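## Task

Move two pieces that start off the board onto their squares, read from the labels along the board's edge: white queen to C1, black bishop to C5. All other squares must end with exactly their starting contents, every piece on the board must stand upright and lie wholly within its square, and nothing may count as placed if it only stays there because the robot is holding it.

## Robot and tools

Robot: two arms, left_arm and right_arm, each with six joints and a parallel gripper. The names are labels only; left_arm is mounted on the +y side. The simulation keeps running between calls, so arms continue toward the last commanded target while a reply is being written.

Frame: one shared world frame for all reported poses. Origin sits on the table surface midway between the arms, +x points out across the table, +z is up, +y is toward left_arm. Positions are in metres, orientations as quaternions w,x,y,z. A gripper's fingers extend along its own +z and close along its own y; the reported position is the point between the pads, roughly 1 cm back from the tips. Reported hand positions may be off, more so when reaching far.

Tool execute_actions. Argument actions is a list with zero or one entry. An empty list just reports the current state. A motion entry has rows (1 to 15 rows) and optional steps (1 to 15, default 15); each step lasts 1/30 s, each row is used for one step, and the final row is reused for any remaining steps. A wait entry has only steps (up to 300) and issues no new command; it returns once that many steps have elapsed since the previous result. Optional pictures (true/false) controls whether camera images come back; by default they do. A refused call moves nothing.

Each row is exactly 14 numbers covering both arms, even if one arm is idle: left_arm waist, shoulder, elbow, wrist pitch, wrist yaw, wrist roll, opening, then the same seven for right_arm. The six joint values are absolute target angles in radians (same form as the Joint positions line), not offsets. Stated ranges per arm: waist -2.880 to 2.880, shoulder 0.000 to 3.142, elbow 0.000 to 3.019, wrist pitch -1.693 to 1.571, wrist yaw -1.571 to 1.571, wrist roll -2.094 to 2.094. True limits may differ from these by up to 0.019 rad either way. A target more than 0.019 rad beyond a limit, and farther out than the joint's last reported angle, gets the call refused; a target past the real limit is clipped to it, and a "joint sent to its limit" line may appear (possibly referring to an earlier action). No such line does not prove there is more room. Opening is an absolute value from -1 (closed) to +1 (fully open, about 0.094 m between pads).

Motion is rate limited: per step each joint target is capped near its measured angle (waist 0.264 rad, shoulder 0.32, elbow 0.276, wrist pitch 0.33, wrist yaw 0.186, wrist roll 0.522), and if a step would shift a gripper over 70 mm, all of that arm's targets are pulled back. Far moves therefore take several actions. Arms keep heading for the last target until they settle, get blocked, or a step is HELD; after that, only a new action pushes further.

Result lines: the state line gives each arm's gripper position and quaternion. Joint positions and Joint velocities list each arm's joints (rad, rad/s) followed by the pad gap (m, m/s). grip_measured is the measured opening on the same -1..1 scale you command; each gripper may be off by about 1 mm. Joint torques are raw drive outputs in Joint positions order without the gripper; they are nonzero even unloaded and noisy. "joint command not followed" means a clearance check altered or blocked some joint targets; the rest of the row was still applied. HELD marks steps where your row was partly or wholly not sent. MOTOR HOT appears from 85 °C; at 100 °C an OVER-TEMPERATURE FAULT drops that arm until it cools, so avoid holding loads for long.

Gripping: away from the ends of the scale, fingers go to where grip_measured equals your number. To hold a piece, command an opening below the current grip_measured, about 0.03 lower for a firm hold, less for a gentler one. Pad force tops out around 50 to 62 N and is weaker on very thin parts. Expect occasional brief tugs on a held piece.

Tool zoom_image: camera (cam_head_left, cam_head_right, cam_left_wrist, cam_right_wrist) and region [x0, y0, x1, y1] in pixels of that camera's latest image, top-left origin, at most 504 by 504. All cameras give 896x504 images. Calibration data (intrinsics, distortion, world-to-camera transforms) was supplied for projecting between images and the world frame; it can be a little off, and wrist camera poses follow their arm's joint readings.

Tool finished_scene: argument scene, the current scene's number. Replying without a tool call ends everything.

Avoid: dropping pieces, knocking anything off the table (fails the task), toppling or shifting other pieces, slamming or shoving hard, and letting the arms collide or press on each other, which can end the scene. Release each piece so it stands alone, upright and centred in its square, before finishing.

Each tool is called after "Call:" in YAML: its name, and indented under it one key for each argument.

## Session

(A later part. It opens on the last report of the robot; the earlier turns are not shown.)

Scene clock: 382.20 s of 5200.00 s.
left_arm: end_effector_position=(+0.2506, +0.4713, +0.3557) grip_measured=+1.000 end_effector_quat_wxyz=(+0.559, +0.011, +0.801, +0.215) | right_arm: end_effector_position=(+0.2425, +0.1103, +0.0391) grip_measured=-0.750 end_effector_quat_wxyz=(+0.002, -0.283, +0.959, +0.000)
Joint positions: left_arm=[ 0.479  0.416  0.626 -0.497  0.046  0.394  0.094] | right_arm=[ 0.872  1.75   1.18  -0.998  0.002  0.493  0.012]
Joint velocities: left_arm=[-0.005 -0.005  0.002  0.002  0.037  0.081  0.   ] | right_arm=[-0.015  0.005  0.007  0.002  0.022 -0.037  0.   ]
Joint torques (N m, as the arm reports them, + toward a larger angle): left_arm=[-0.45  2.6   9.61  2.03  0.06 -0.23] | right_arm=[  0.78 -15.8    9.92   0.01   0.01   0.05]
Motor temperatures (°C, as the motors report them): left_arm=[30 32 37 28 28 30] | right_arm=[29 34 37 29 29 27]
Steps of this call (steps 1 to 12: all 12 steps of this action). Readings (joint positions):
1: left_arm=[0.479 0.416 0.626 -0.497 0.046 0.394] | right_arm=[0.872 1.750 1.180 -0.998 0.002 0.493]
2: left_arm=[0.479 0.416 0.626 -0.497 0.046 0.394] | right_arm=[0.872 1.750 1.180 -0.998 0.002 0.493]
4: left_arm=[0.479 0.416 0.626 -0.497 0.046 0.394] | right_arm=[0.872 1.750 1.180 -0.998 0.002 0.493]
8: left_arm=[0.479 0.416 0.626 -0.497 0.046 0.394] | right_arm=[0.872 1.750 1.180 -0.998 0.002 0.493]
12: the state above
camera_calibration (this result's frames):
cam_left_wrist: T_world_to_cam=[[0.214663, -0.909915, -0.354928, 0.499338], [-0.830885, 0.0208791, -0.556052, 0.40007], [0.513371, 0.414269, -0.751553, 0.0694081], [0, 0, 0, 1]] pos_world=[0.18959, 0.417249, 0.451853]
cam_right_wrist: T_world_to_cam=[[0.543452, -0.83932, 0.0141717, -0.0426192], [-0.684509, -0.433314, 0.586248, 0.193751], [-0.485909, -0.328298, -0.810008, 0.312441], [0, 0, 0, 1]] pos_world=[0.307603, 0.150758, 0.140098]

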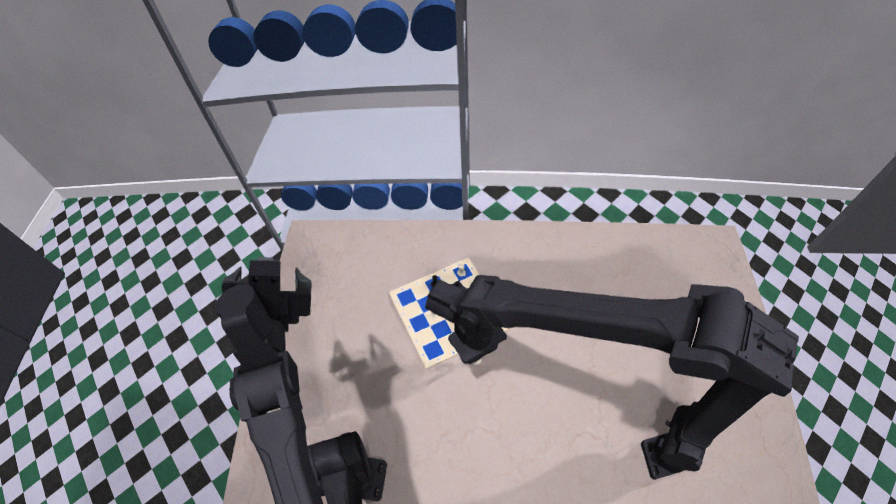

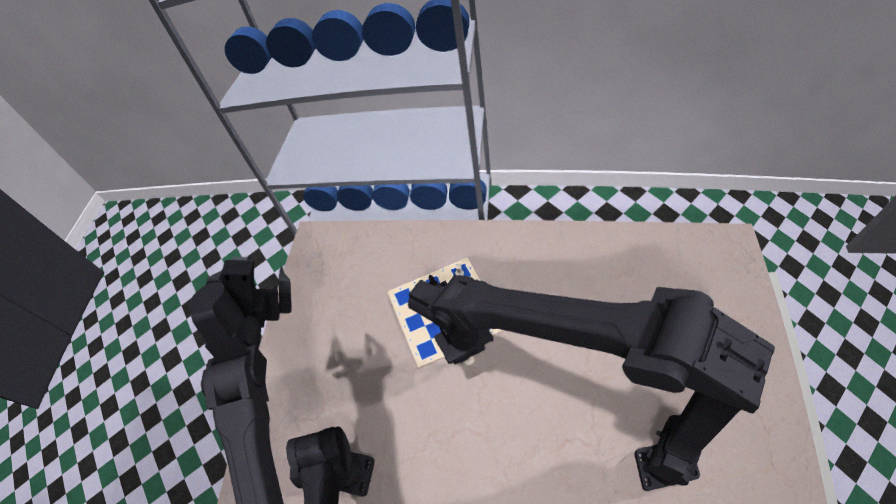

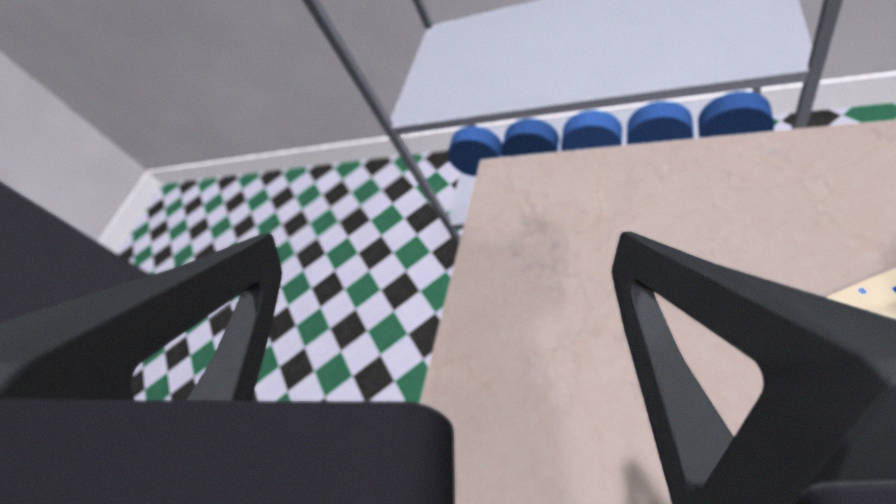

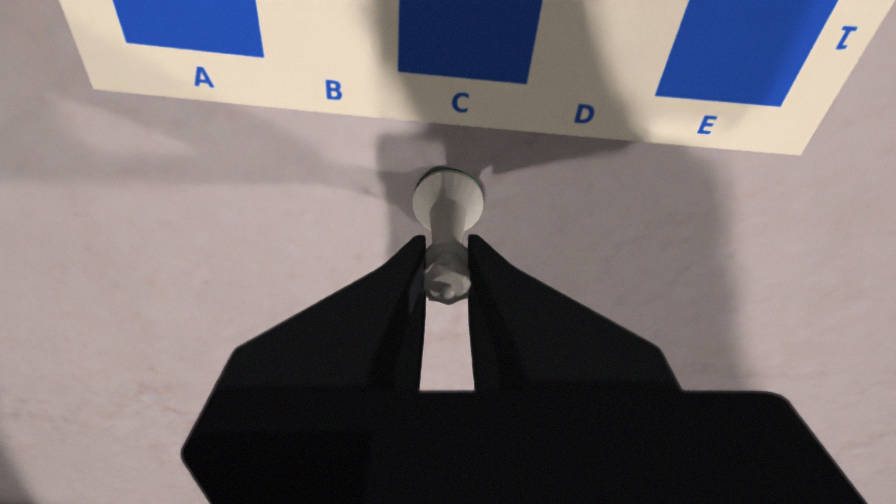

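Call:
execute_actions:
  actions:
    - {"rows":[[0.479,0.416,0.626,-0.497,0.046,0.394,1,0.874,1.745,1.214,-0.999,0.003,0.5,-0.78],[0.479,0.416,0.626,-0.497,0.046,0.394,1,0.873,1.745,1.221,-1.002,0.003,0.5,-0.78],[0.479,0.416,0.626,-0.497,0.046,0.394,1,0.872,1.745,1.229,-1.006,0.003,0.5,-0.78],[0.479,0.416,0.626,-0.497,0.046,0.394,1,0.871,1.745,1.238,-1.012,0.003,0.5,-0.78],[0.479,0.416,0.626,-0.497,0.046,0.394,1,0.87,1.745,1.248,-1.02,0.003,0.5,-0.78],[0.479,0.416,0.626,-0.497,0.046,0.394,1,0.869,1.746,1.259,-1.029,0.003,0.5,-0.78],[0.479,0.416,0.626,-0.497,0.046,0.394,1,0.868,1.748,1.27,-1.039,0.003,0.5,-0.78],[0.479,0.416,0.626,-0.497,0.046,0.394,1,0.866,1.751,1.281,-1.049,0.003,0.5,-0.78],[0.479,0.416,0.626,-0.497,0.046,0.394,1,0.864,1.755,1.292,-1.059,0.003,0.5,-0.78],[0.479,0.416,0.626,-0.497,0.046,0.394,1,0.861,1.76,1.303,-1.068,0.003,0.5,-0.78],[0.479,0.416,0.626,-0.497,0.046,0.394,1,0.858,1.765,1.314,-1.076,0.003,0.5,-0.78],[0.479,0.416,0.626,-0.497,0.046,0.394,1,0.854,1.771,1.325,-1.083,0.003,0.5,-0.78],[0.479,0.416,0.626,-0.497,0.046,0.394,1,0.85,1.777,1.336,-1.089,0.003,0.5,-0.78],[0.479,0.416,0.626,-0.497,0.046,0.394,1,0.846,1.783,1.347,-1.094,0.003,0.5,-0.78],[0.479,0.416,0.626,-0.497,0.046,0.394,1,0.842,1.789,1.358,-1.098,0.003,0.5,-0.78]]}
  pictures: false

Call:
execute_actions:
  actions:
    - {"rows":[[0.479,0.416,0.626,-0.497,0.046,0.394,1,0.838,1.795,1.369,-1.101,0.003,0.5,-0.78],[0.479,0.416,0.626,-0.497,0.046,0.394,1,0.834,1.801,1.38,-1.104,0.003,0.5,-0.78],[0.479,0.416,0.626,-0.497,0.046,0.394,1,0.83,1.807,1.391,-1.107,0.003,0.5,-0.78],[0.479,0.416,0.626,-0.497,0.046,0.394,1,0.826,1.813,1.401,-1.109,0.003,0.5,-0.78],[0.479,0.416,0.626,-0.497,0.046,0.394,1,0.822,1.819,1.411,-1.111,0.003,0.5,-0.78],[0.479,0.416,0.626,-0.497,0.046,0.394,1,0.818,1.825,1.42,-1.113,0.003,0.5,-0.78],[0.479,0.416,0.626,-0.497,0.046,0.394,1,0.814,1.831,1.428,-1.114,0.003,0.5,-0.78],[0.479,0.416,0.626,-0.497,0.046,0.394,1,0.81,1.837,1.435,-1.115,0.003,0.5,-0.78],[0.479,0.416,0.626,-0.497,0.046,0.394,1,0.807,1.842,1.441,-1.116,0.003,0.5,-0.78],[0.479,0.416,0.626,-0.497,0.046,0.394,1,0.804,1.847,1.446,-1.116,0.003,0.5,-0.78],[0.479,0.416,0.626,-0.497,0.046,0.394,1,0.802,1.851,1.449,-1.116,0.003,0.5,-0.78],[0.479,0.416,0.626,-0.497,0.046,0.394,1,0.8,1.854,1.451,-1.116,0.003,0.5,-0.78],[0.479,0.416,0.626,-0.497,0.046,0.394,1,0.799,1.856,1.452,-1.116,0.003,0.5,-0.78],[0.479,0.416,0.626,-0.497,0.046,0.394,1,0.799,1.857,1.452,-1.116,0.003,0.5,-0.78],[0.479,0.416,0.626,-0.497,0.046,0.394,1,0.799,1.858,1.452,-1.116,0.003,0.5,-0.78]]}
  pictures: false

Call:
execute_actions:
  actions:
    - {"steps":12}

Scene clock: 418.13 s of 5200.00 s.
left_arm: end_effector_position=(+0.2506, +0.4713, +0.3557) grip_measured=+1.000 end_effector_quat_wxyz=(+0.559, +0.011, +0.801, +0.215) | right_arm: end_effector_position=(+0.2599, +0.1319, +0.0699) grip_measured=-0.750 end_effector_quat_wxyz=(+0.008, -0.278, +0.961, +0.006)
Joint positions: left_arm=[ 0.479  0.416  0.626 -0.497  0.046  0.394  0.094] | right_arm=[ 0.863  1.763  1.291 -1.08   0.002  0.493  0.012]
Joint velocities: left_arm=[ 0.005  0.015 -0.007  0.012 -0.037 -0.066  0.   ] | right_arm=[-0.122  0.112  0.374 -0.134  0.007 -0.037 -0.   ]
Joint torques (N m, as the arm reports them, + toward a larger angle): left_arm=[-0.92  2.06  9.62  2.11  0.03 -0.25] | right_arm=[ -0.08 -15.24  11.53  -0.06   0.01   0.01]
Motor temperatures (°C, as the motors report them): left_arm=[30 32 37 28 28 30] | right_arm=[29 34 38 29 29 27]
Steps of this call (steps 1 to 15: the robot went on to your last target; steps 16 to 90: nothing new was sent; then 32.43 s passed at rest; steps 91 to 105: all 15 steps of this action). Readings (joint positions):
91: left_arm=[0.479 0.416 0.626 -0.497 0.046 0.394] | right_arm=[0.872 1.750 1.180 -0.998 0.002 0.493]
92: left_arm=[0.479 0.416 0.626 -0.497 0.046 0.394] | right_arm=[0.872 1.750 1.180 -0.998 0.002 0.493]
94: left_arm=[0.479 0.416 0.626 -0.497 0.046 0.394] | right_arm=[0.872 1.750 1.180 -0.999 0.002 0.493]
98: left_arm=[0.479 0.416 0.626 -0.497 0.046 0.394] | right_arm=[0.872 1.750 1.201 -1.027 0.002 0.493]
105: the state above

Scene clock: 418.63 s of 5200.00 s.
left_arm: end_effector_position=(+0.2506, +0.4713, +0.3557) grip_measured=+1.000 end_effector_quat_wxyz=(+0.559, +0.011, +0.801, +0.215) | right_arm: end_effector_position=(+0.3037, +0.1427, +0.0623) grip_measured=-0.750 end_effector_quat_wxyz=(+0.004, -0.249, +0.969, +0.003)
Joint positions: left_arm=[ 0.479  0.416  0.626 -0.497  0.046  0.394  0.094] | right_arm=[ 0.802  1.851  1.398 -1.107  0.002  0.493  0.012]
Joint velocities: left_arm=[ 0.005 -0.024 -0.012 -0.012  0.154  0.007  0.   ] | right_arm=[-0.024  0.054 -0.007  0.012  0.037 -0.051 -0.001]
Joint torques (N m, as the arm reports them, + toward a larger angle): left_arm=[-0.21  2.65  9.67  1.99  0.03 -0.29] | right_arm=[  0.99 -17.45  12.37  -0.37   0.03   0.01]
Motor temperatures (°C, as the motors report them): left_arm=[30 32 37 28 28 30] | right_arm=[29 34 38 29 29 27]
Steps of this call (steps 1 to 15: all 15 steps of this action). Readings (joint positions):
1: left_arm=[0.479 0.416 0.626 -0.497 0.046 0.394] | right_arm=[0.859 1.767 1.303 -1.084 0.002 0.493]
2: left_arm=[0.479 0.416 0.626 -0.497 0.046 0.394] | right_arm=[0.854 1.773 1.315 -1.088 0.002 0.493]
4: left_arm=[0.479 0.416 0.626 -0.497 0.046 0.394] | right_arm=[0.844 1.786 1.336 -1.095 0.002 0.493]
8: left_arm=[0.479 0.416 0.626 -0.497 0.046 0.394] | right_arm=[0.823 1.815 1.371 -1.104 0.002 0.493]
15: the state above

Scene clock: 419.03 s of 5200.00 s.
left_arm: end_effector_position=(+0.2506, +0.4713, +0.3557) grip_measured=+1.000 end_effector_quat_wxyz=(+0.559, +0.011, +0.801, +0.215) | right_arm: end_effector_position=(+0.3037, +0.1420, +0.0605) grip_measured=-0.750 end_effector_quat_wxyz=(+0.003, -0.248, +0.969, +0.001)
Joint positions: left_arm=[ 0.479  0.416  0.626 -0.497  0.046  0.394  0.094] | right_arm=[ 0.801  1.855  1.398 -1.108  0.002  0.493  0.012]
Joint velocities: left_arm=[-0.015 -0.015 -0.002 -0.012 -0.037 -0.022  0.   ] | right_arm=[-0.024  0.015 -0.022  0.012 -0.007 -0.007 -0.   ]
Joint torques (N m, as the arm reports them, + toward a larger angle): left_arm=[-0.24  2.49  9.62  1.83  0.05 -0.25] | right_arm=[  1.17 -18.31  12.32  -0.29   0.07   0.05]
Motor temperatures (°C, as the motors report them): left_arm=[30 32 37 28 28 30] | right_arm=[29 34 38 29 29 27]
Steps of this call (steps 1 to 12: the robot went on to your last target). Readings (joint positions):
1: left_arm=[0.479 0.416 0.626 -0.497 0.046 0.394] | right_arm=[0.801 1.853 1.398 -1.107 0.002 0.493]
2: left_arm=[0.479 0.416 0.626 -0.497 0.046 0.394] | right_arm=[0.801 1.854 1.398 -1.108 0.002 0.493]
4: left_arm=[0.479 0.416 0.626 -0.497 0.046 0.394] | right_arm=[0.801 1.855 1.398 -1.108 0.002 0.493]
8: left_arm=[0.479 0.416 0.626 -0.497 0.046 0.394] | right_arm=[0.801 1.855 1.398 -1.108 0.002 0.493]
12: the state above
camera_calibration (this result's frames):
cam_left_wrist: T_world_to_cam=[[0.214663, -0.909915, -0.354928, 0.499338], [-0.830885, 0.0208791, -0.556052, 0.40007], [0.513371, 0.414269, -0.751553, 0.0694081], [0, 0, 0, 1]] pos_world=[0.18959, 0.417249, 0.451853]
cam_right_wrist: T_world_to_cam=[[0.482227, -0.875951, 0.0129111, -0.0257206], [-0.714504, -0.384735, 0.584349, 0.239206], [-0.506894, -0.291014, -0.8114, 0.371082], [0, 0, 0, 1]] pos_world=[0.371416, 0.177491, 0.161649]

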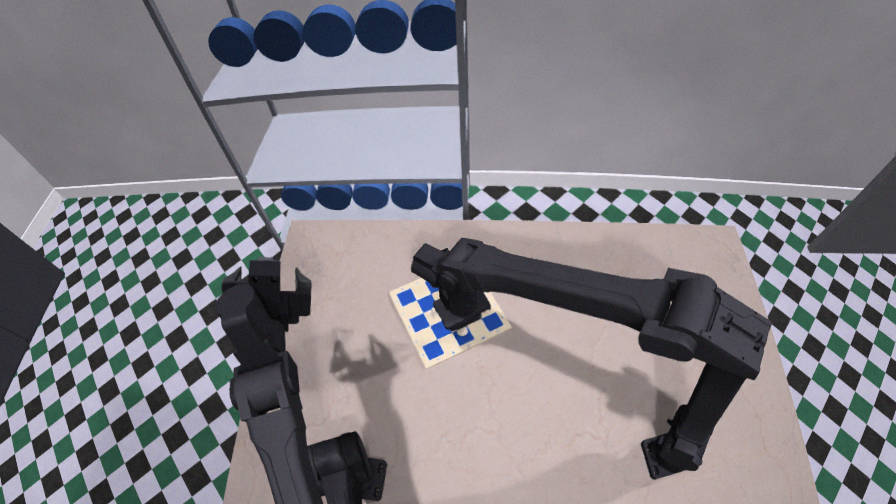

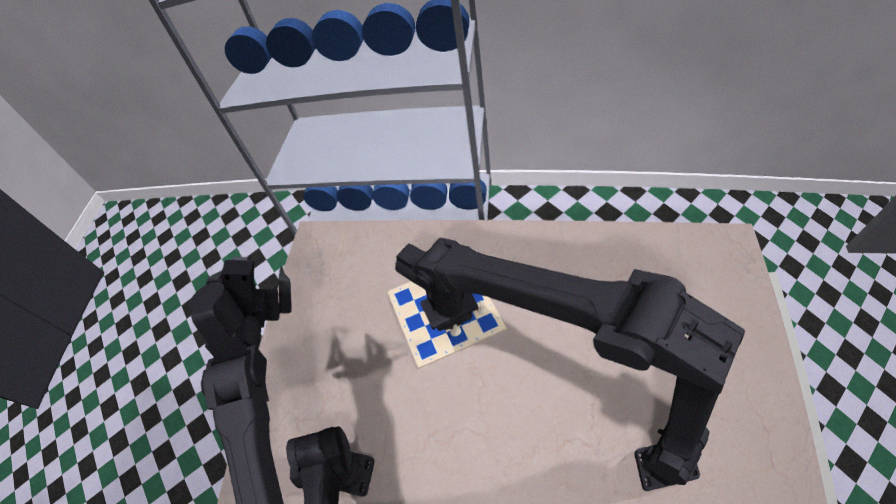

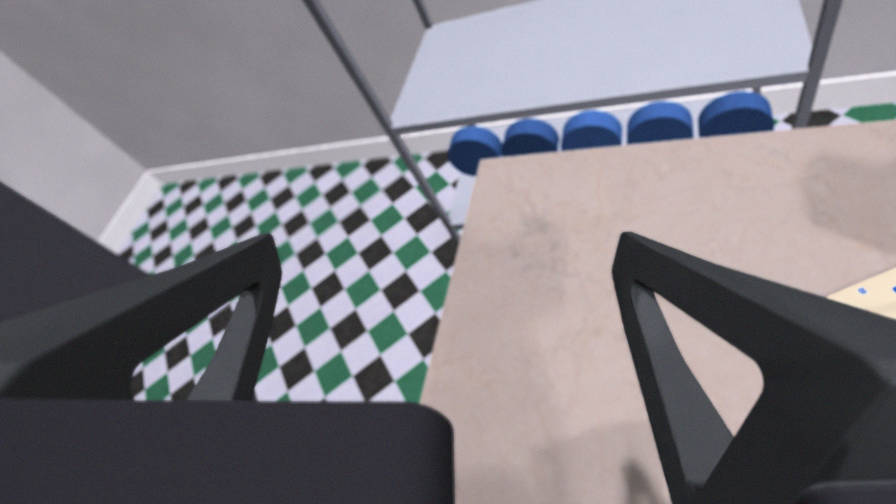

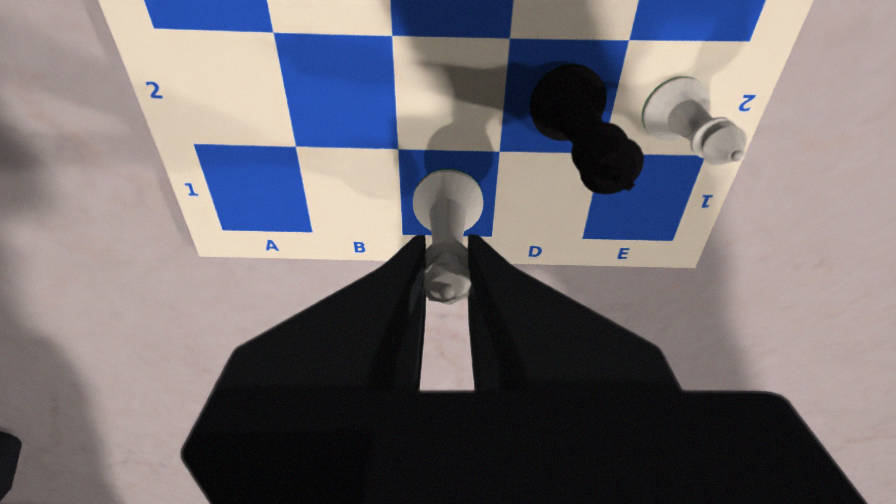

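Call:
execute_actions:
  actions:
    - {"rows":[[0.479,0.416,0.626,-0.497,0.046,0.394,1,0.802,1.857,1.44,-1.111,0.003,0.5,-0.78],[0.479,0.416,0.626,-0.497,0.046,0.394,1,0.805,1.856,1.428,-1.106,0.003,0.5,-0.78],[0.479,0.416,0.626,-0.497,0.046,0.394,1,0.808,1.855,1.417,-1.101,0.003,0.5,-0.78],[0.479,0.416,0.626,-0.497,0.046,0.394,1,0.81,1.855,1.408,-1.097,0.003,0.5,-0.78],[0.479,0.416,0.626,-0.497,0.046,0.394,1,0.812,1.855,1.402,-1.093,0.003,0.5,-0.78],[0.479,0.416,0.626,-0.497,0.046,0.394,1,0.814,1.855,1.397,-1.089,0.003,0.5,-0.78],[0.479,0.416,0.626,-0.497,0.046,0.394,1,0.815,1.855,1.392,-1.084,0.003,0.5,-0.78],[0.479,0.416,0.626,-0.497,0.046,0.394,1,0.815,1.855,1.387,-1.079,0.003,0.5,-0.78],[0.479,0.416,0.626,-0.497,0.046,0.394,1,0.815,1.855,1.382,-1.074,0.003,0.5,-0.78],[0.479,0.416,0.626,-0.497,0.046,0.394,1,0.815,1.855,1.378,-1.07,0.003,0.5,-0.78],[0.479,0.416,0.626,-0.497,0.046,0.394,1,0.815,1.855,1.374,-1.066,0.003,0.5,-0.78],[0.479,0.416,0.626,-0.497,0.046,0.394,1,0.815,1.855,1.371,-1.062,0.003,0.5,-0.78],[0.479,0.416,0.626,-0.497,0.046,0.394,1,0.815,1.855,1.368,-1.059,0.003,0.5,-0.78],[0.479,0.416,0.626,-0.497,0.046,0.394,1,0.815,1.855,1.366,-1.057,0.003,0.5,-0.78],[0.479,0.416,0.626,-0.497,0.046,0.394,1,0.815,1.855,1.364,-1.055,0.003,0.5,-0.78]]}
  pictures: false

Call:
execute_actions:
  actions:
    - {"steps":12}

Scene clock: 441.10 s of 5200.00 s.
left_arm: end_effector_position=(+0.2506, +0.4713, +0.3557) grip_measured=+1.000 end_effector_quat_wxyz=(+0.559, +0.011, +0.801, +0.215) | right_arm: end_effector_position=(+0.2969, +0.1389, +0.0482) grip_measured=-0.750 end_effector_quat_wxyz=(+0.003, -0.252, +0.968, +0.001)
Joint positions: left_arm=[ 0.479  0.416  0.626 -0.497  0.046  0.394  0.094] | right_arm=[ 0.809  1.855  1.361 -1.072  0.002  0.493  0.012]
Joint velocities: left_arm=[-0.005 -0.005  0.012  0.002 -0.051 -0.037  0.   ] | right_arm=[-0.005 -0.005 -0.09   0.056 -0.066  0.007  0.001]
Joint torques (N m, as the arm reports them, + toward a larger angle): left_arm=[-0.83  2.14  9.64  1.95  0.04 -0.27] | right_arm=[  2.05 -18.01   8.66   0.16  -0.02   0.04]
Motor temperatures (°C, as the motors report them): left_arm=[30 32 37 28 28 30] | right_arm=[29 34 39 29 29 27]
Steps of this call (steps 1 to 15: the robot went on to your last target; steps 16 to 90: nothing new was sent; then 18.57 s passed at rest; steps 91 to 105: all 15 steps of this action). Readings (joint positions):
91: left_arm=[0.479 0.416 0.626 -0.497 0.046 0.394] | right_arm=[0.801 1.855 1.398 -1.108 0.002 0.493]
92: left_arm=[0.479 0.416 0.626 -0.497 0.046 0.394] | right_arm=[0.801 1.855 1.398 -1.108 0.002 0.493]
94: left_arm=[0.479 0.416 0.626 -0.497 0.046 0.394] | right_arm=[0.801 1.855 1.398 -1.108 0.002 0.493]
98: left_arm=[0.479 0.416 0.626 -0.497 0.046 0.394] | right_arm=[0.803 1.855 1.393 -1.097 0.002 0.493]
105: the state above

Scene clock: 441.50 s of 5200.00 s.
left_arm: end_effector_position=(+0.2506, +0.4713, +0.3557) grip_measured=+1.000 end_effector_quat_wxyz=(+0.559, +0.011, +0.801, +0.215) | right_arm: end_effector_position=(+0.2964, +0.1385, +0.0467) grip_measured=-0.750 end_effector_quat_wxyz=(+0.003, -0.252, +0.968, +0.002)
Joint positions: left_arm=[ 0.479  0.416  0.626 -0.497  0.046  0.394  0.094] | right_arm=[ 0.809  1.855  1.357 -1.066  0.002  0.493  0.012]
Joint velocities: left_arm=[ 0.005 -0.015  0.002  0.002  0.095 -0.022  0.   ] | right_arm=[-0.015  0.005 -0.017 -0.002 -0.007 -0.022 -0.   ]
Joint torques (N m, as the arm reports them, + toward a larger angle): left_arm=[-0.76  1.95  9.75  1.98  0.05 -0.24] | right_arm=[  1.23 -17.49   8.75   0.3    0.01   0.02]
Motor temperatures (°C, as the motors report them): left_arm=[30 32 37 28 28 30] | right_arm=[29 34 39 29 29 27]
Steps of this call (steps 1 to 12: the robot went on to your last target). Readings (joint positions):
1: left_arm=[0.479 0.416 0.626 -0.497 0.046 0.394] | right_arm=[0.809 1.855 1.359 -1.070 0.002 0.493]
2: left_arm=[0.479 0.416 0.626 -0.497 0.046 0.394] | right_arm=[0.809 1.855 1.357 -1.069 0.002 0.493]
4: left_arm=[0.479 0.416 0.626 -0.497 0.046 0.394] | right_arm=[0.809 1.855 1.357 -1.068 0.002 0.493]
8: left_arm=[0.479 0.416 0.626 -0.497 0.046 0.394] | right_arm=[0.809 1.855 1.357 -1.066 0.002 0.493]
12: the state above
camera_calibration (this result's frames):
cam_left_wrist: T_world_to_cam=[[0.214663, -0.909915, -0.354928, 0.499338], [-0.830885, 0.0208791, -0.556052, 0.40007], [0.513371, 0.414269, -0.751553, 0.0694081], [0, 0, 0, 1]] pos_world=[0.18959, 0.417249, 0.451853]
cam_right_wrist: T_world_to_cam=[[0.489221, -0.872072, 0.0123708, -0.0276383], [-0.711758, -0.391009, 0.583534, 0.240824], [-0.504047, -0.294282, -0.811994, 0.354766], [0, 0, 0, 1]] pos_world=[0.363748, 0.174463, 0.147881]

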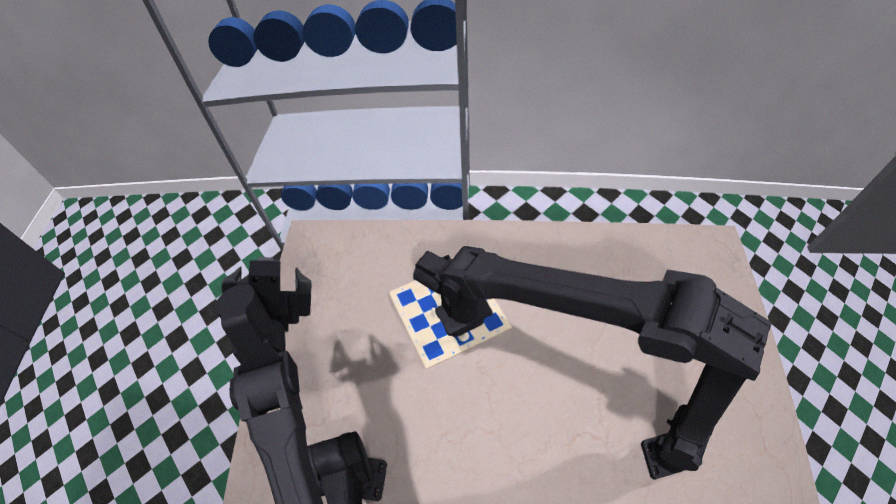

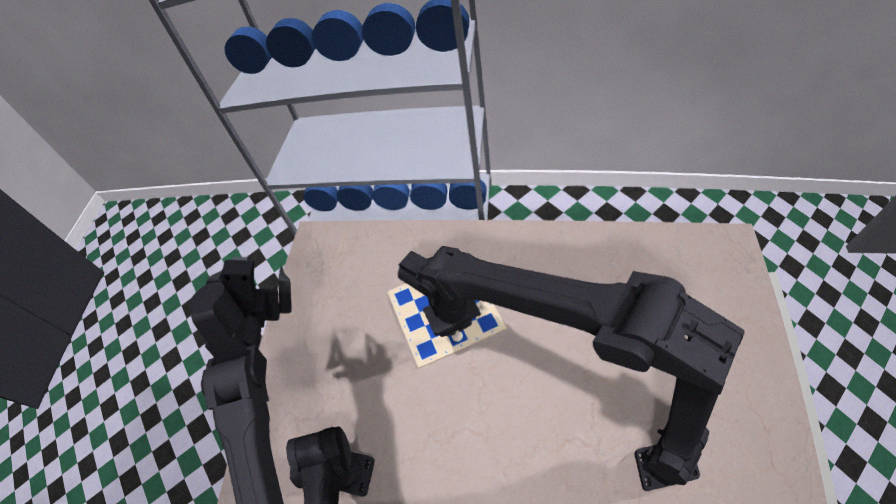

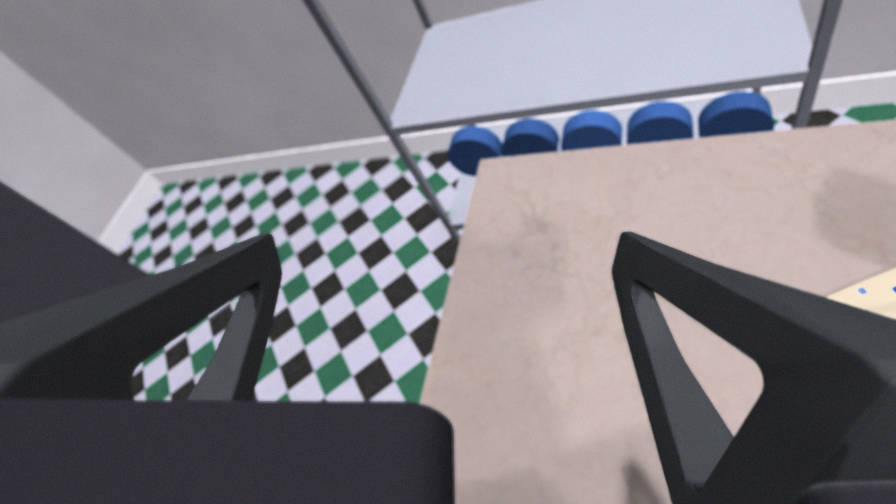

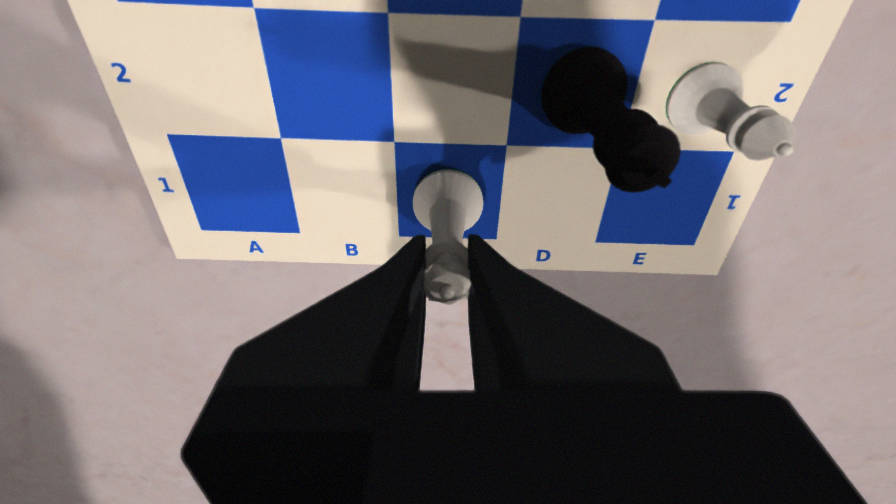

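Call:
execute_actions:
  actions:
    - {"rows":[[0.479,0.416,0.626,-0.497,0.046,0.394,1,0.811,1.855,1.364,-1.053,0.003,0.5,-0.78],[0.479,0.416,0.626,-0.497,0.046,0.394,1,0.807,1.855,1.364,-1.051,0.003,0.5,-0.78],[0.479,0.416,0.626,-0.497,0.046,0.394,1,0.803,1.855,1.364,-1.049,0.003,0.5,-0.78],[0.479,0.416,0.626,-0.497,0.046,0.394,1,0.8,1.855,1.364,-1.047,0.003,0.5,-0.78],[0.479,0.416,0.626,-0.497,0.046,0.394,1,0.798,1.855,1.364,-1.045,0.003,0.5,-0.78],[0.479,0.416,0.626,-0.497,0.046,0.394,1,0.797,1.855,1.364,-1.044,0.003,0.5,-0.78]]}

Scene clock: 451.23 s of 5200.00 s.
left_arm: end_effector_position=(+0.2506, +0.4713, +0.3557) grip_measured=+1.000 end_effector_quat_wxyz=(+0.559, +0.011, +0.801, +0.215) | right_arm: end_effector_position=(+0.3003, +0.1393, +0.0467) grip_measured=-0.750 end_effector_quat_wxyz=(+0.007, -0.250, +0.968, +0.005)
Joint positions: left_arm=[ 0.479  0.416  0.626 -0.497  0.046  0.394  0.094] | right_arm=[ 0.804  1.855  1.357 -1.055  0.002  0.493  0.012]
Joint velocities: left_arm=[-0.015 -0.005  0.002  0.002 -0.022  0.037  0.   ] | right_arm=[-0.005 -0.005  0.007  0.007  0.022 -0.066 -0.002]
Joint torques (N m, as the arm reports them, + toward a larger angle): left_arm=[-0.69  2.1   9.6   1.95  0.03 -0.24] | right_arm=[  0.55 -17.21   8.64   0.57  -0.02   0.  ]
Motor temperatures (°C, as the motors report them): left_arm=[30 32 37 28 28 30] | right_arm=[29 34 38 29 29 27]
Steps of this call (steps 1 to 15: the robot went on to your last target; steps 16 to 90: nothing new was sent; then 6.23 s passed at rest; steps 91 to 105: all 15 steps of this action). Readings (joint positions):
91: left_arm=[0.479 0.416 0.626 -0.497 0.046 0.394] | right_arm=[0.809 1.855 1.357 -1.066 0.002 0.493]
92: left_arm=[0.479 0.416 0.626 -0.497 0.046 0.394] | right_arm=[0.809 1.855 1.357 -1.065 0.002 0.493]
94: left_arm=[0.479 0.416 0.626 -0.497 0.046 0.394] | right_arm=[0.809 1.855 1.357 -1.062 0.002 0.493]
98: left_arm=[0.479 0.416 0.626 -0.497 0.046 0.394] | right_arm=[0.807 1.855 1.357 -1.056 0.002 0.493]
105: the state above
camera_calibration (this result's frames):
cam_left_wrist: T_world_to_cam=[[0.214663, -0.909915, -0.354928, 0.499338], [-0.830885, 0.0208791, -0.556052, 0.40007], [0.513371, 0.414269, -0.751553, 0.0694081], [0, 0, 0, 1]] pos_world=[0.18959, 0.417249, 0.451853]
cam_right_wrist: T_world_to_cam=[[0.484498, -0.874763, 0.00714749, -0.0268324], [-0.717313, -0.39259, 0.575617, 0.246103], [-0.500722, -0.284013, -0.817688, 0.354793], [0, 0, 0, 1]] pos_world=[0.367186, 0.173911, 0.148641]

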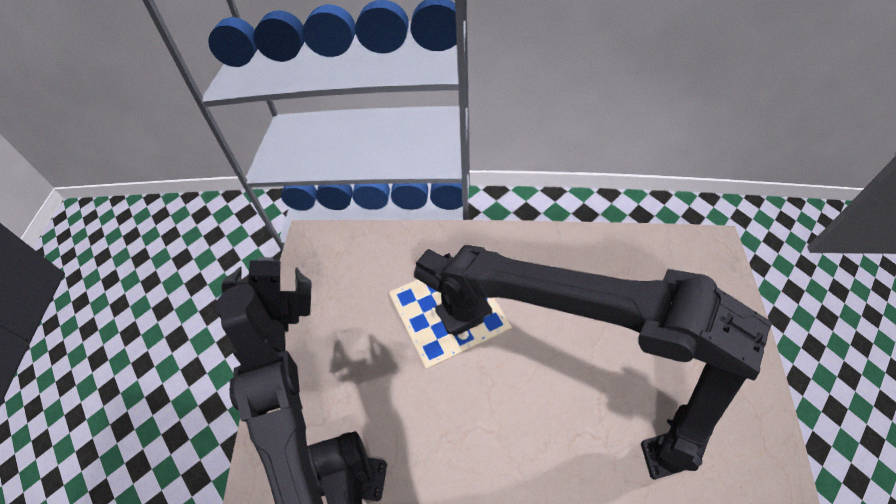

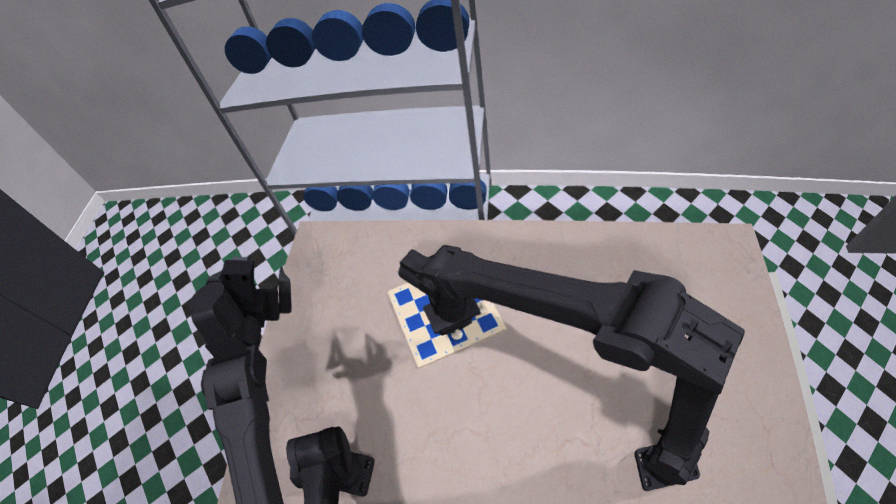

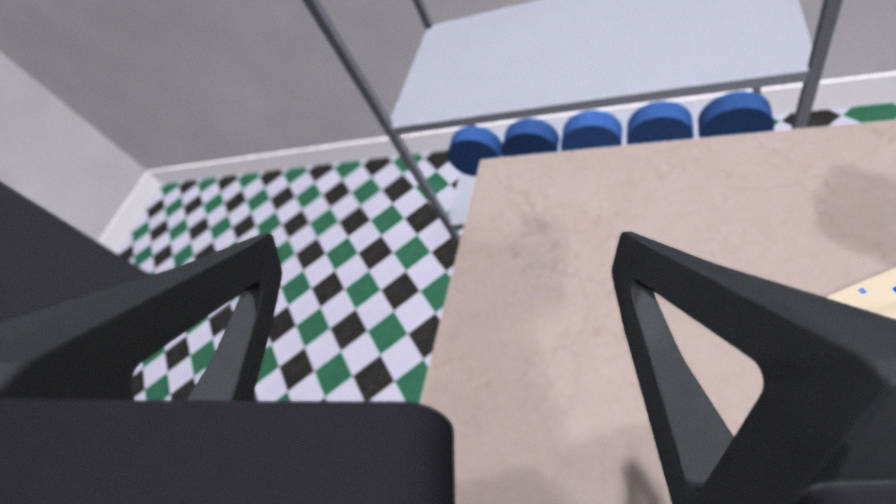

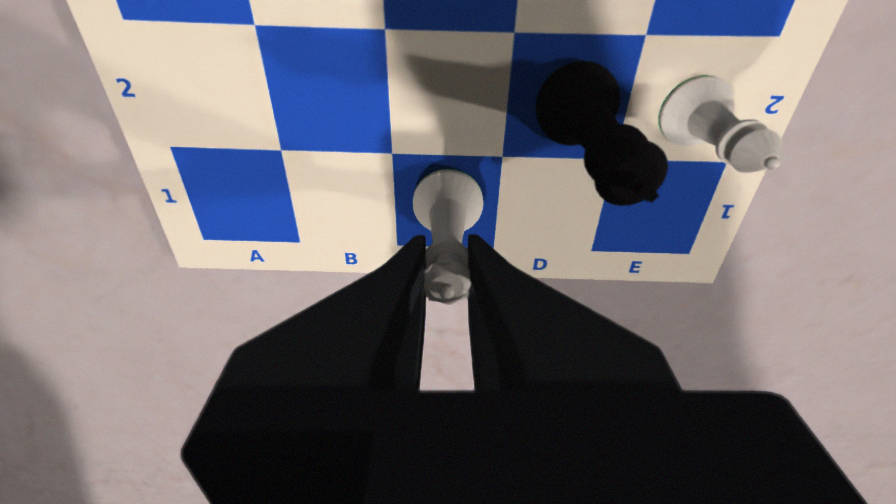

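Call:
execute_actions:
  actions:
    - {"rows":[[0.479,0.416,0.626,-0.497,0.046,0.394,1,0.799,1.855,1.361,-1.046,0.003,0.5,-0.78],[0.479,0.416,0.626,-0.497,0.046,0.394,1,0.801,1.855,1.358,-1.048,0.003,0.5,-0.78],[0.479,0.416,0.626,-0.497,0.046,0.394,1,0.802,1.855,1.357,-1.05,0.003,0.5,-0.78],[0.479,0.416,0.626,-0.497,0.046,0.394,1,0.802,1.855,1.357,-1.05,0.003,0.5,-0.78],[0.479,0.416,0.626,-0.497,0.046,0.394,1,0.802,1.855,1.357,-1.05,0.003,0.5,-0.78],[0.479,0.416,0.626,-0.497,0.046,0.394,1,0.802,1.855,1.357,-1.05,0.003,0.5,-0.77],[0.479,0.416,0.626,-0.497,0.046,0.394,1,0.802,1.855,1.359,-1.05,0.003,0.5,-0.76],[0.479,0.416,0.626,-0.497,0.046,0.394,1,0.802,1.855,1.362,-1.05,0.003,0.5,-0.75],[0.479,0.416,0.626,-0.497,0.046,0.394,1,0.802,1.855,1.365,-1.05,0.003,0.5,-0.74],[0.479,0.416,0.626,-0.497,0.046,0.394,1,0.802,1.855,1.368,-1.05,0.003,0.5,-0.73],[0.479,0.416,0.626,-0.497,0.046,0.394,1,0.802,1.855,1.37,-1.05,0.003,0.5,-0.715],[0.479,0.416,0.626,-0.497,0.046,0.394,1,0.802,1.853,1.37,-1.05,0.003,0.5,-0.695],[0.479,0.416,0.626,-0.497,0.046,0.394,1,0.802,1.851,1.37,-1.05,0.003,0.5,-0.67],[0.479,0.416,0.626,-0.497,0.046,0.394,1,0.802,1.848,1.37,-1.052,0.003,0.5,-0.63],[0.479,0.416,0.626,-0.497,0.046,0.394,1,0.802,1.845,1.37,-1.054,0.003,0.5,-0.58]]}
  pictures: false

Call:
execute_actions:
  actions:
    - {"rows":[[0.479,0.416,0.626,-0.497,0.046,0.394,1,0.802,1.842,1.37,-1.056,0.003,0.5,-0.53],[0.479,0.416,0.626,-0.497,0.046,0.394,1,0.802,1.838,1.37,-1.058,0.003,0.5,-0.48],[0.479,0.416,0.626,-0.497,0.046,0.394,1,0.802,1.833,1.37,-1.06,0.003,0.5,-0.44],[0.479,0.416,0.626,-0.497,0.046,0.394,1,0.802,1.826,1.37,-1.062,0.003,0.5,-0.4],[0.479,0.416,0.626,-0.497,0.046,0.394,1,0.802,1.818,1.37,-1.064,0.003,0.5,-0.4],[0.479,0.416,0.626,-0.497,0.046,0.394,1,0.802,1.808,1.37,-1.067,0.003,0.5,-0.4],[0.479,0.416,0.626,-0.497,0.046,0.394,1,0.802,1.797,1.37,-1.07,0.003,0.5,-0.4],[0.479,0.416,0.626,-0.497,0.046,0.394,1,0.802,1.785,1.37,-1.074,0.003,0.5,-0.4],[0.479,0.416,0.626,-0.497,0.046,0.394,1,0.802,1.773,1.37,-1.078,0.003,0.5,-0.4],[0.479,0.416,0.626,-0.497,0.046,0.394,1,0.802,1.761,1.37,-1.082,0.003,0.5,-0.4],[0.479,0.416,0.626,-0.497,0.046,0.394,1,0.802,1.75,1.37,-1.086,0.003,0.5,-0.4],[0.479,0.416,0.626,-0.497,0.046,0.394,1,0.802,1.741,1.37,-1.09,0.003,0.5,-0.4],[0.479,0.416,0.626,-0.497,0.046,0.394,1,0.802,1.734,1.37,-1.093,0.003,0.5,-0.4],[0.479,0.416,0.626,-0.497,0.046,0.394,1,0.802,1.729,1.37,-1.095,0.003,0.5,-0.4],[0.479,0.416,0.626,-0.497,0.046,0.394,1,0.802,1.726,1.37,-1.096,0.003,0.5,-0.4]]}
  pictures: false

Call:
execute_actions:
  actions:
    - {"steps":10}

Scene clock: 481.70 s of 5200.00 s.
left_arm: end_effector_position=(+0.2506, +0.4713, +0.3557) grip_measured=+1.000 end_effector_quat_wxyz=(+0.559, +0.011, +0.801, +0.215) | right_arm: end_effector_position=(+0.2995, +0.1380, +0.0455) grip_measured=-0.602 end_effector_quat_wxyz=(+0.006, -0.249, +0.968, +0.004)
Joint positions: left_arm=[ 0.479  0.416  0.626 -0.497  0.046  0.394  0.094] | right_arm=[ 0.804  1.855  1.353 -1.055  0.002  0.494  0.019]
Joint velocities: left_arm=[-0.005 -0.005  0.012  0.012  0.037 -0.022  0.   ] | right_arm=[-0.015 -0.005 -0.007  0.002  0.066  0.022  0.04 ]
Joint torques (N m, as the arm reports them, + toward a larger angle): left_arm=[-1.    2.59  9.54  2.06  0.03 -0.23] | right_arm=[  0.98 -18.99   9.52   0.03   0.03   0.02]
Motor temperatures (°C, as the motors report them): left_arm=[30 32 37 28 28 30] | right_arm=[29 34 37 29 29 27]
Steps of this call (steps 1 to 15: the robot went on to your last target; steps 16 to 90: nothing new was sent; then 26.97 s passed at rest; steps 91 to 105: all 15 steps of this action). Readings (joint positions):
91: left_arm=[0.479 0.416 0.626 -0.497 0.046 0.394] | right_arm=[0.804 1.855 1.357 -1.055 0.002 0.493]
92: left_arm=[0.479 0.416 0.626 -0.497 0.046 0.394] | right_arm=[0.804 1.855 1.357 -1.055 0.002 0.493]
94: left_arm=[0.479 0.416 0.626 -0.497 0.046 0.394] | right_arm=[0.804 1.855 1.356 -1.055 0.002 0.493]
98: left_arm=[0.479 0.416 0.626 -0.497 0.046 0.394] | right_arm=[0.804 1.855 1.353 -1.055 0.002 0.493]
105: the state above

Scene clock: 482.20 s of 5200.00 s.
left_arm: end_effector_position=(+0.2506, +0.4713, +0.3557) grip_measured=+1.000 end_effector_quat_wxyz=(+0.559, +0.011, +0.801, +0.215) | right_arm: end_effector_position=(+0.2986, +0.1367, +0.0897) grip_measured=-0.402 end_effector_quat_wxyz=(+0.027, -0.249, +0.968, +0.024)
Joint positions: left_arm=[ 0.479  0.416  0.626 -0.497  0.046  0.394  0.094] | right_arm=[ 0.804  1.767  1.353 -1.084  0.002  0.494  0.028]
Joint velocities: left_arm=[-0.005 -0.015 -0.007 -0.012  0.095  0.007  0.   ] | right_arm=[-0.005 -0.405  0.007 -0.066 -0.007 -0.11   0.   ]
Joint torques (N m, as the arm reports them, + toward a larger angle): left_arm=[-0.88  1.99  9.54  1.83  0.02 -0.23] | right_arm=[  0.74 -18.14   9.82  -0.04   0.02   0.  ]
Motor temperatures (°C, as the motors report them): left_arm=[30 32 37 28 28 30] | right_arm=[29 34 37 29 29 27]
Steps of this call (steps 1 to 15: all 15 steps of this action). Readings (joint positions):
1: left_arm=[0.479 0.416 0.626 -0.497 0.046 0.394] | right_arm=[0.804 1.855 1.353 -1.055 0.002 0.494]
2: left_arm=[0.479 0.416 0.626 -0.497 0.046 0.394] | right_arm=[0.804 1.855 1.353 -1.055 0.002 0.494]
4: left_arm=[0.479 0.416 0.626 -0.497 0.046 0.394] | right_arm=[0.804 1.855 1.353 -1.055 0.002 0.494]
8: left_arm=[0.479 0.416 0.626 -0.497 0.046 0.394] | right_arm=[0.804 1.847 1.353 -1.060 0.002 0.494]
15: the state above

Scene clock: 482.53 s of 5200.00 s.
left_arm: end_effector_position=(+0.2506, +0.4713, +0.3557) grip_measured=+1.000 end_effector_quat_wxyz=(+0.559, +0.011, +0.801, +0.215) | right_arm: end_effector_position=(+0.2986, +0.1368, +0.1107) grip_measured=-0.402 end_effector_quat_wxyz=(+0.041, -0.249, +0.967, +0.037)
Joint positions: left_arm=[ 0.479  0.416  0.626 -0.497  0.046  0.394  0.094] | right_arm=[ 0.804  1.726  1.353 -1.089  0.002  0.494  0.028]
Joint velocities: left_arm=[-0.015 -0.005 -0.007 -0.012 -0.037 -0.007  0.   ] | right_arm=[-0.005  0.005 -0.007 -0.012 -0.051  0.037 -0.001]
Joint torques (N m, as the arm reports them, + toward a larger angle): left_arm=[-0.8   2.32  9.66  1.87  0.04 -0.29] | right_arm=[  1.02 -15.76  10.06  -0.12  -0.02  -0.02]
Motor temperatures (°C, as the motors report them): left_arm=[30 32 37 28 28 30] | right_arm=[29 34 37 29 29 27]
Steps of this call (steps 1 to 10: the robot went on to your last target). Readings (joint positions):
1: left_arm=[0.479 0.416 0.626 -0.497 0.046 0.394] | right_arm=[0.804 1.754 1.353 -1.086 0.002 0.494]
2: left_arm=[0.479 0.416 0.626 -0.497 0.046 0.394] | right_arm=[0.804 1.743 1.353 -1.087 0.002 0.494]
4: left_arm=[0.479 0.416 0.626 -0.497 0.046 0.394] | right_arm=[0.804 1.729 1.353 -1.087 0.002 0.494]
8: left_arm=[0.479 0.416 0.626 -0.497 0.046 0.394] | right_arm=[0.804 1.726 1.353 -1.088 0.002 0.494]
10: the state above
camera_calibration (this result's frames):
cam_left_wrist: T_world_to_cam=[[0.214663, -0.909915, -0.354928, 0.499338], [-0.830885, 0.0208791, -0.556052, 0.40007], [0.513371, 0.414269, -0.751553, 0.0694081], [0, 0, 0, 1]] pos_world=[0.18959, 0.417249, 0.451853]
cam_right_wrist: T_world_to_cam=[[0.484891, -0.873822, -0.036271, -0.0241261], [-0.744473, -0.434168, 0.507207, 0.228489], [-0.458956, -0.218937, -0.861061, 0.389072], [0, 0, 0, 1]] pos_world=[0.360369, 0.163303, 0.218248]

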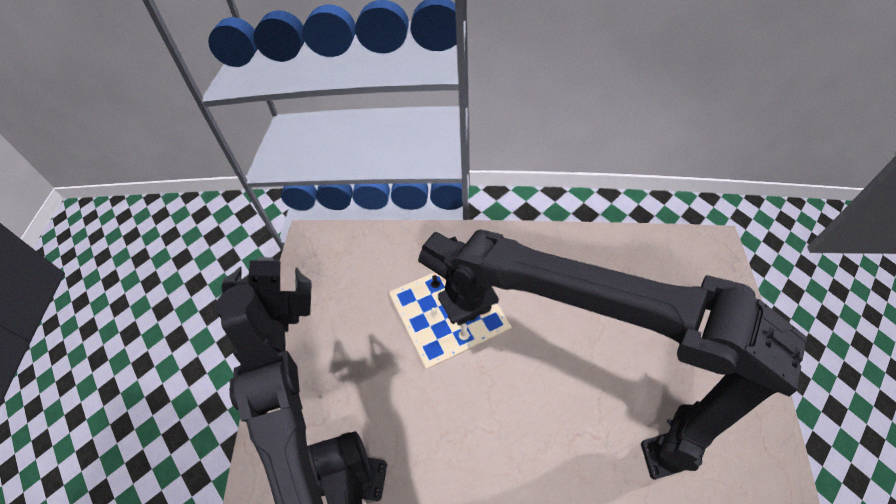

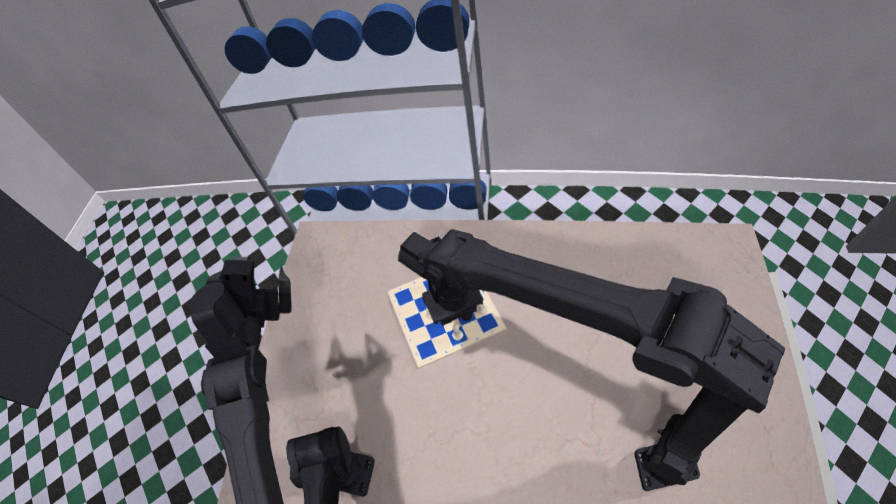

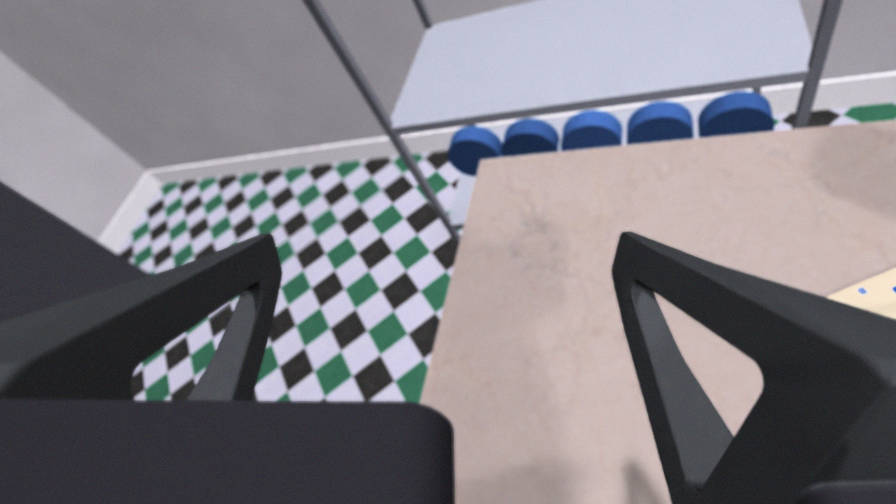

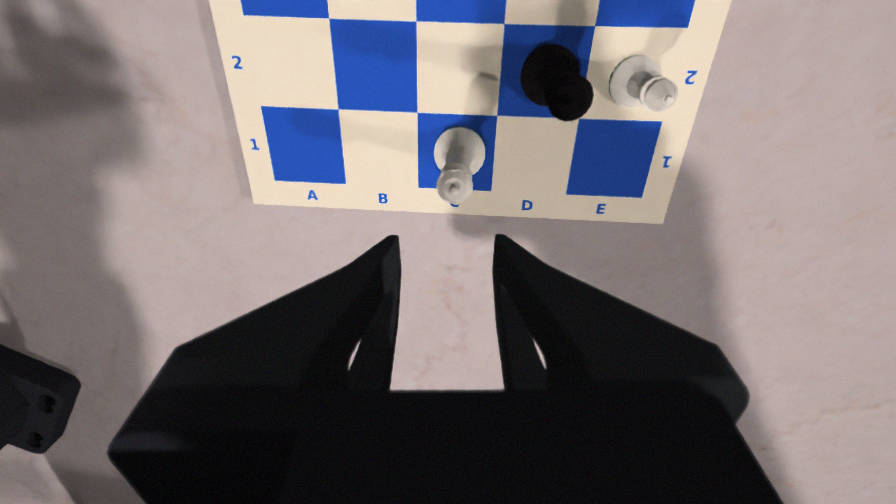

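Call:
finished_scene:
  scene: 2

The scene is finished: the task was done.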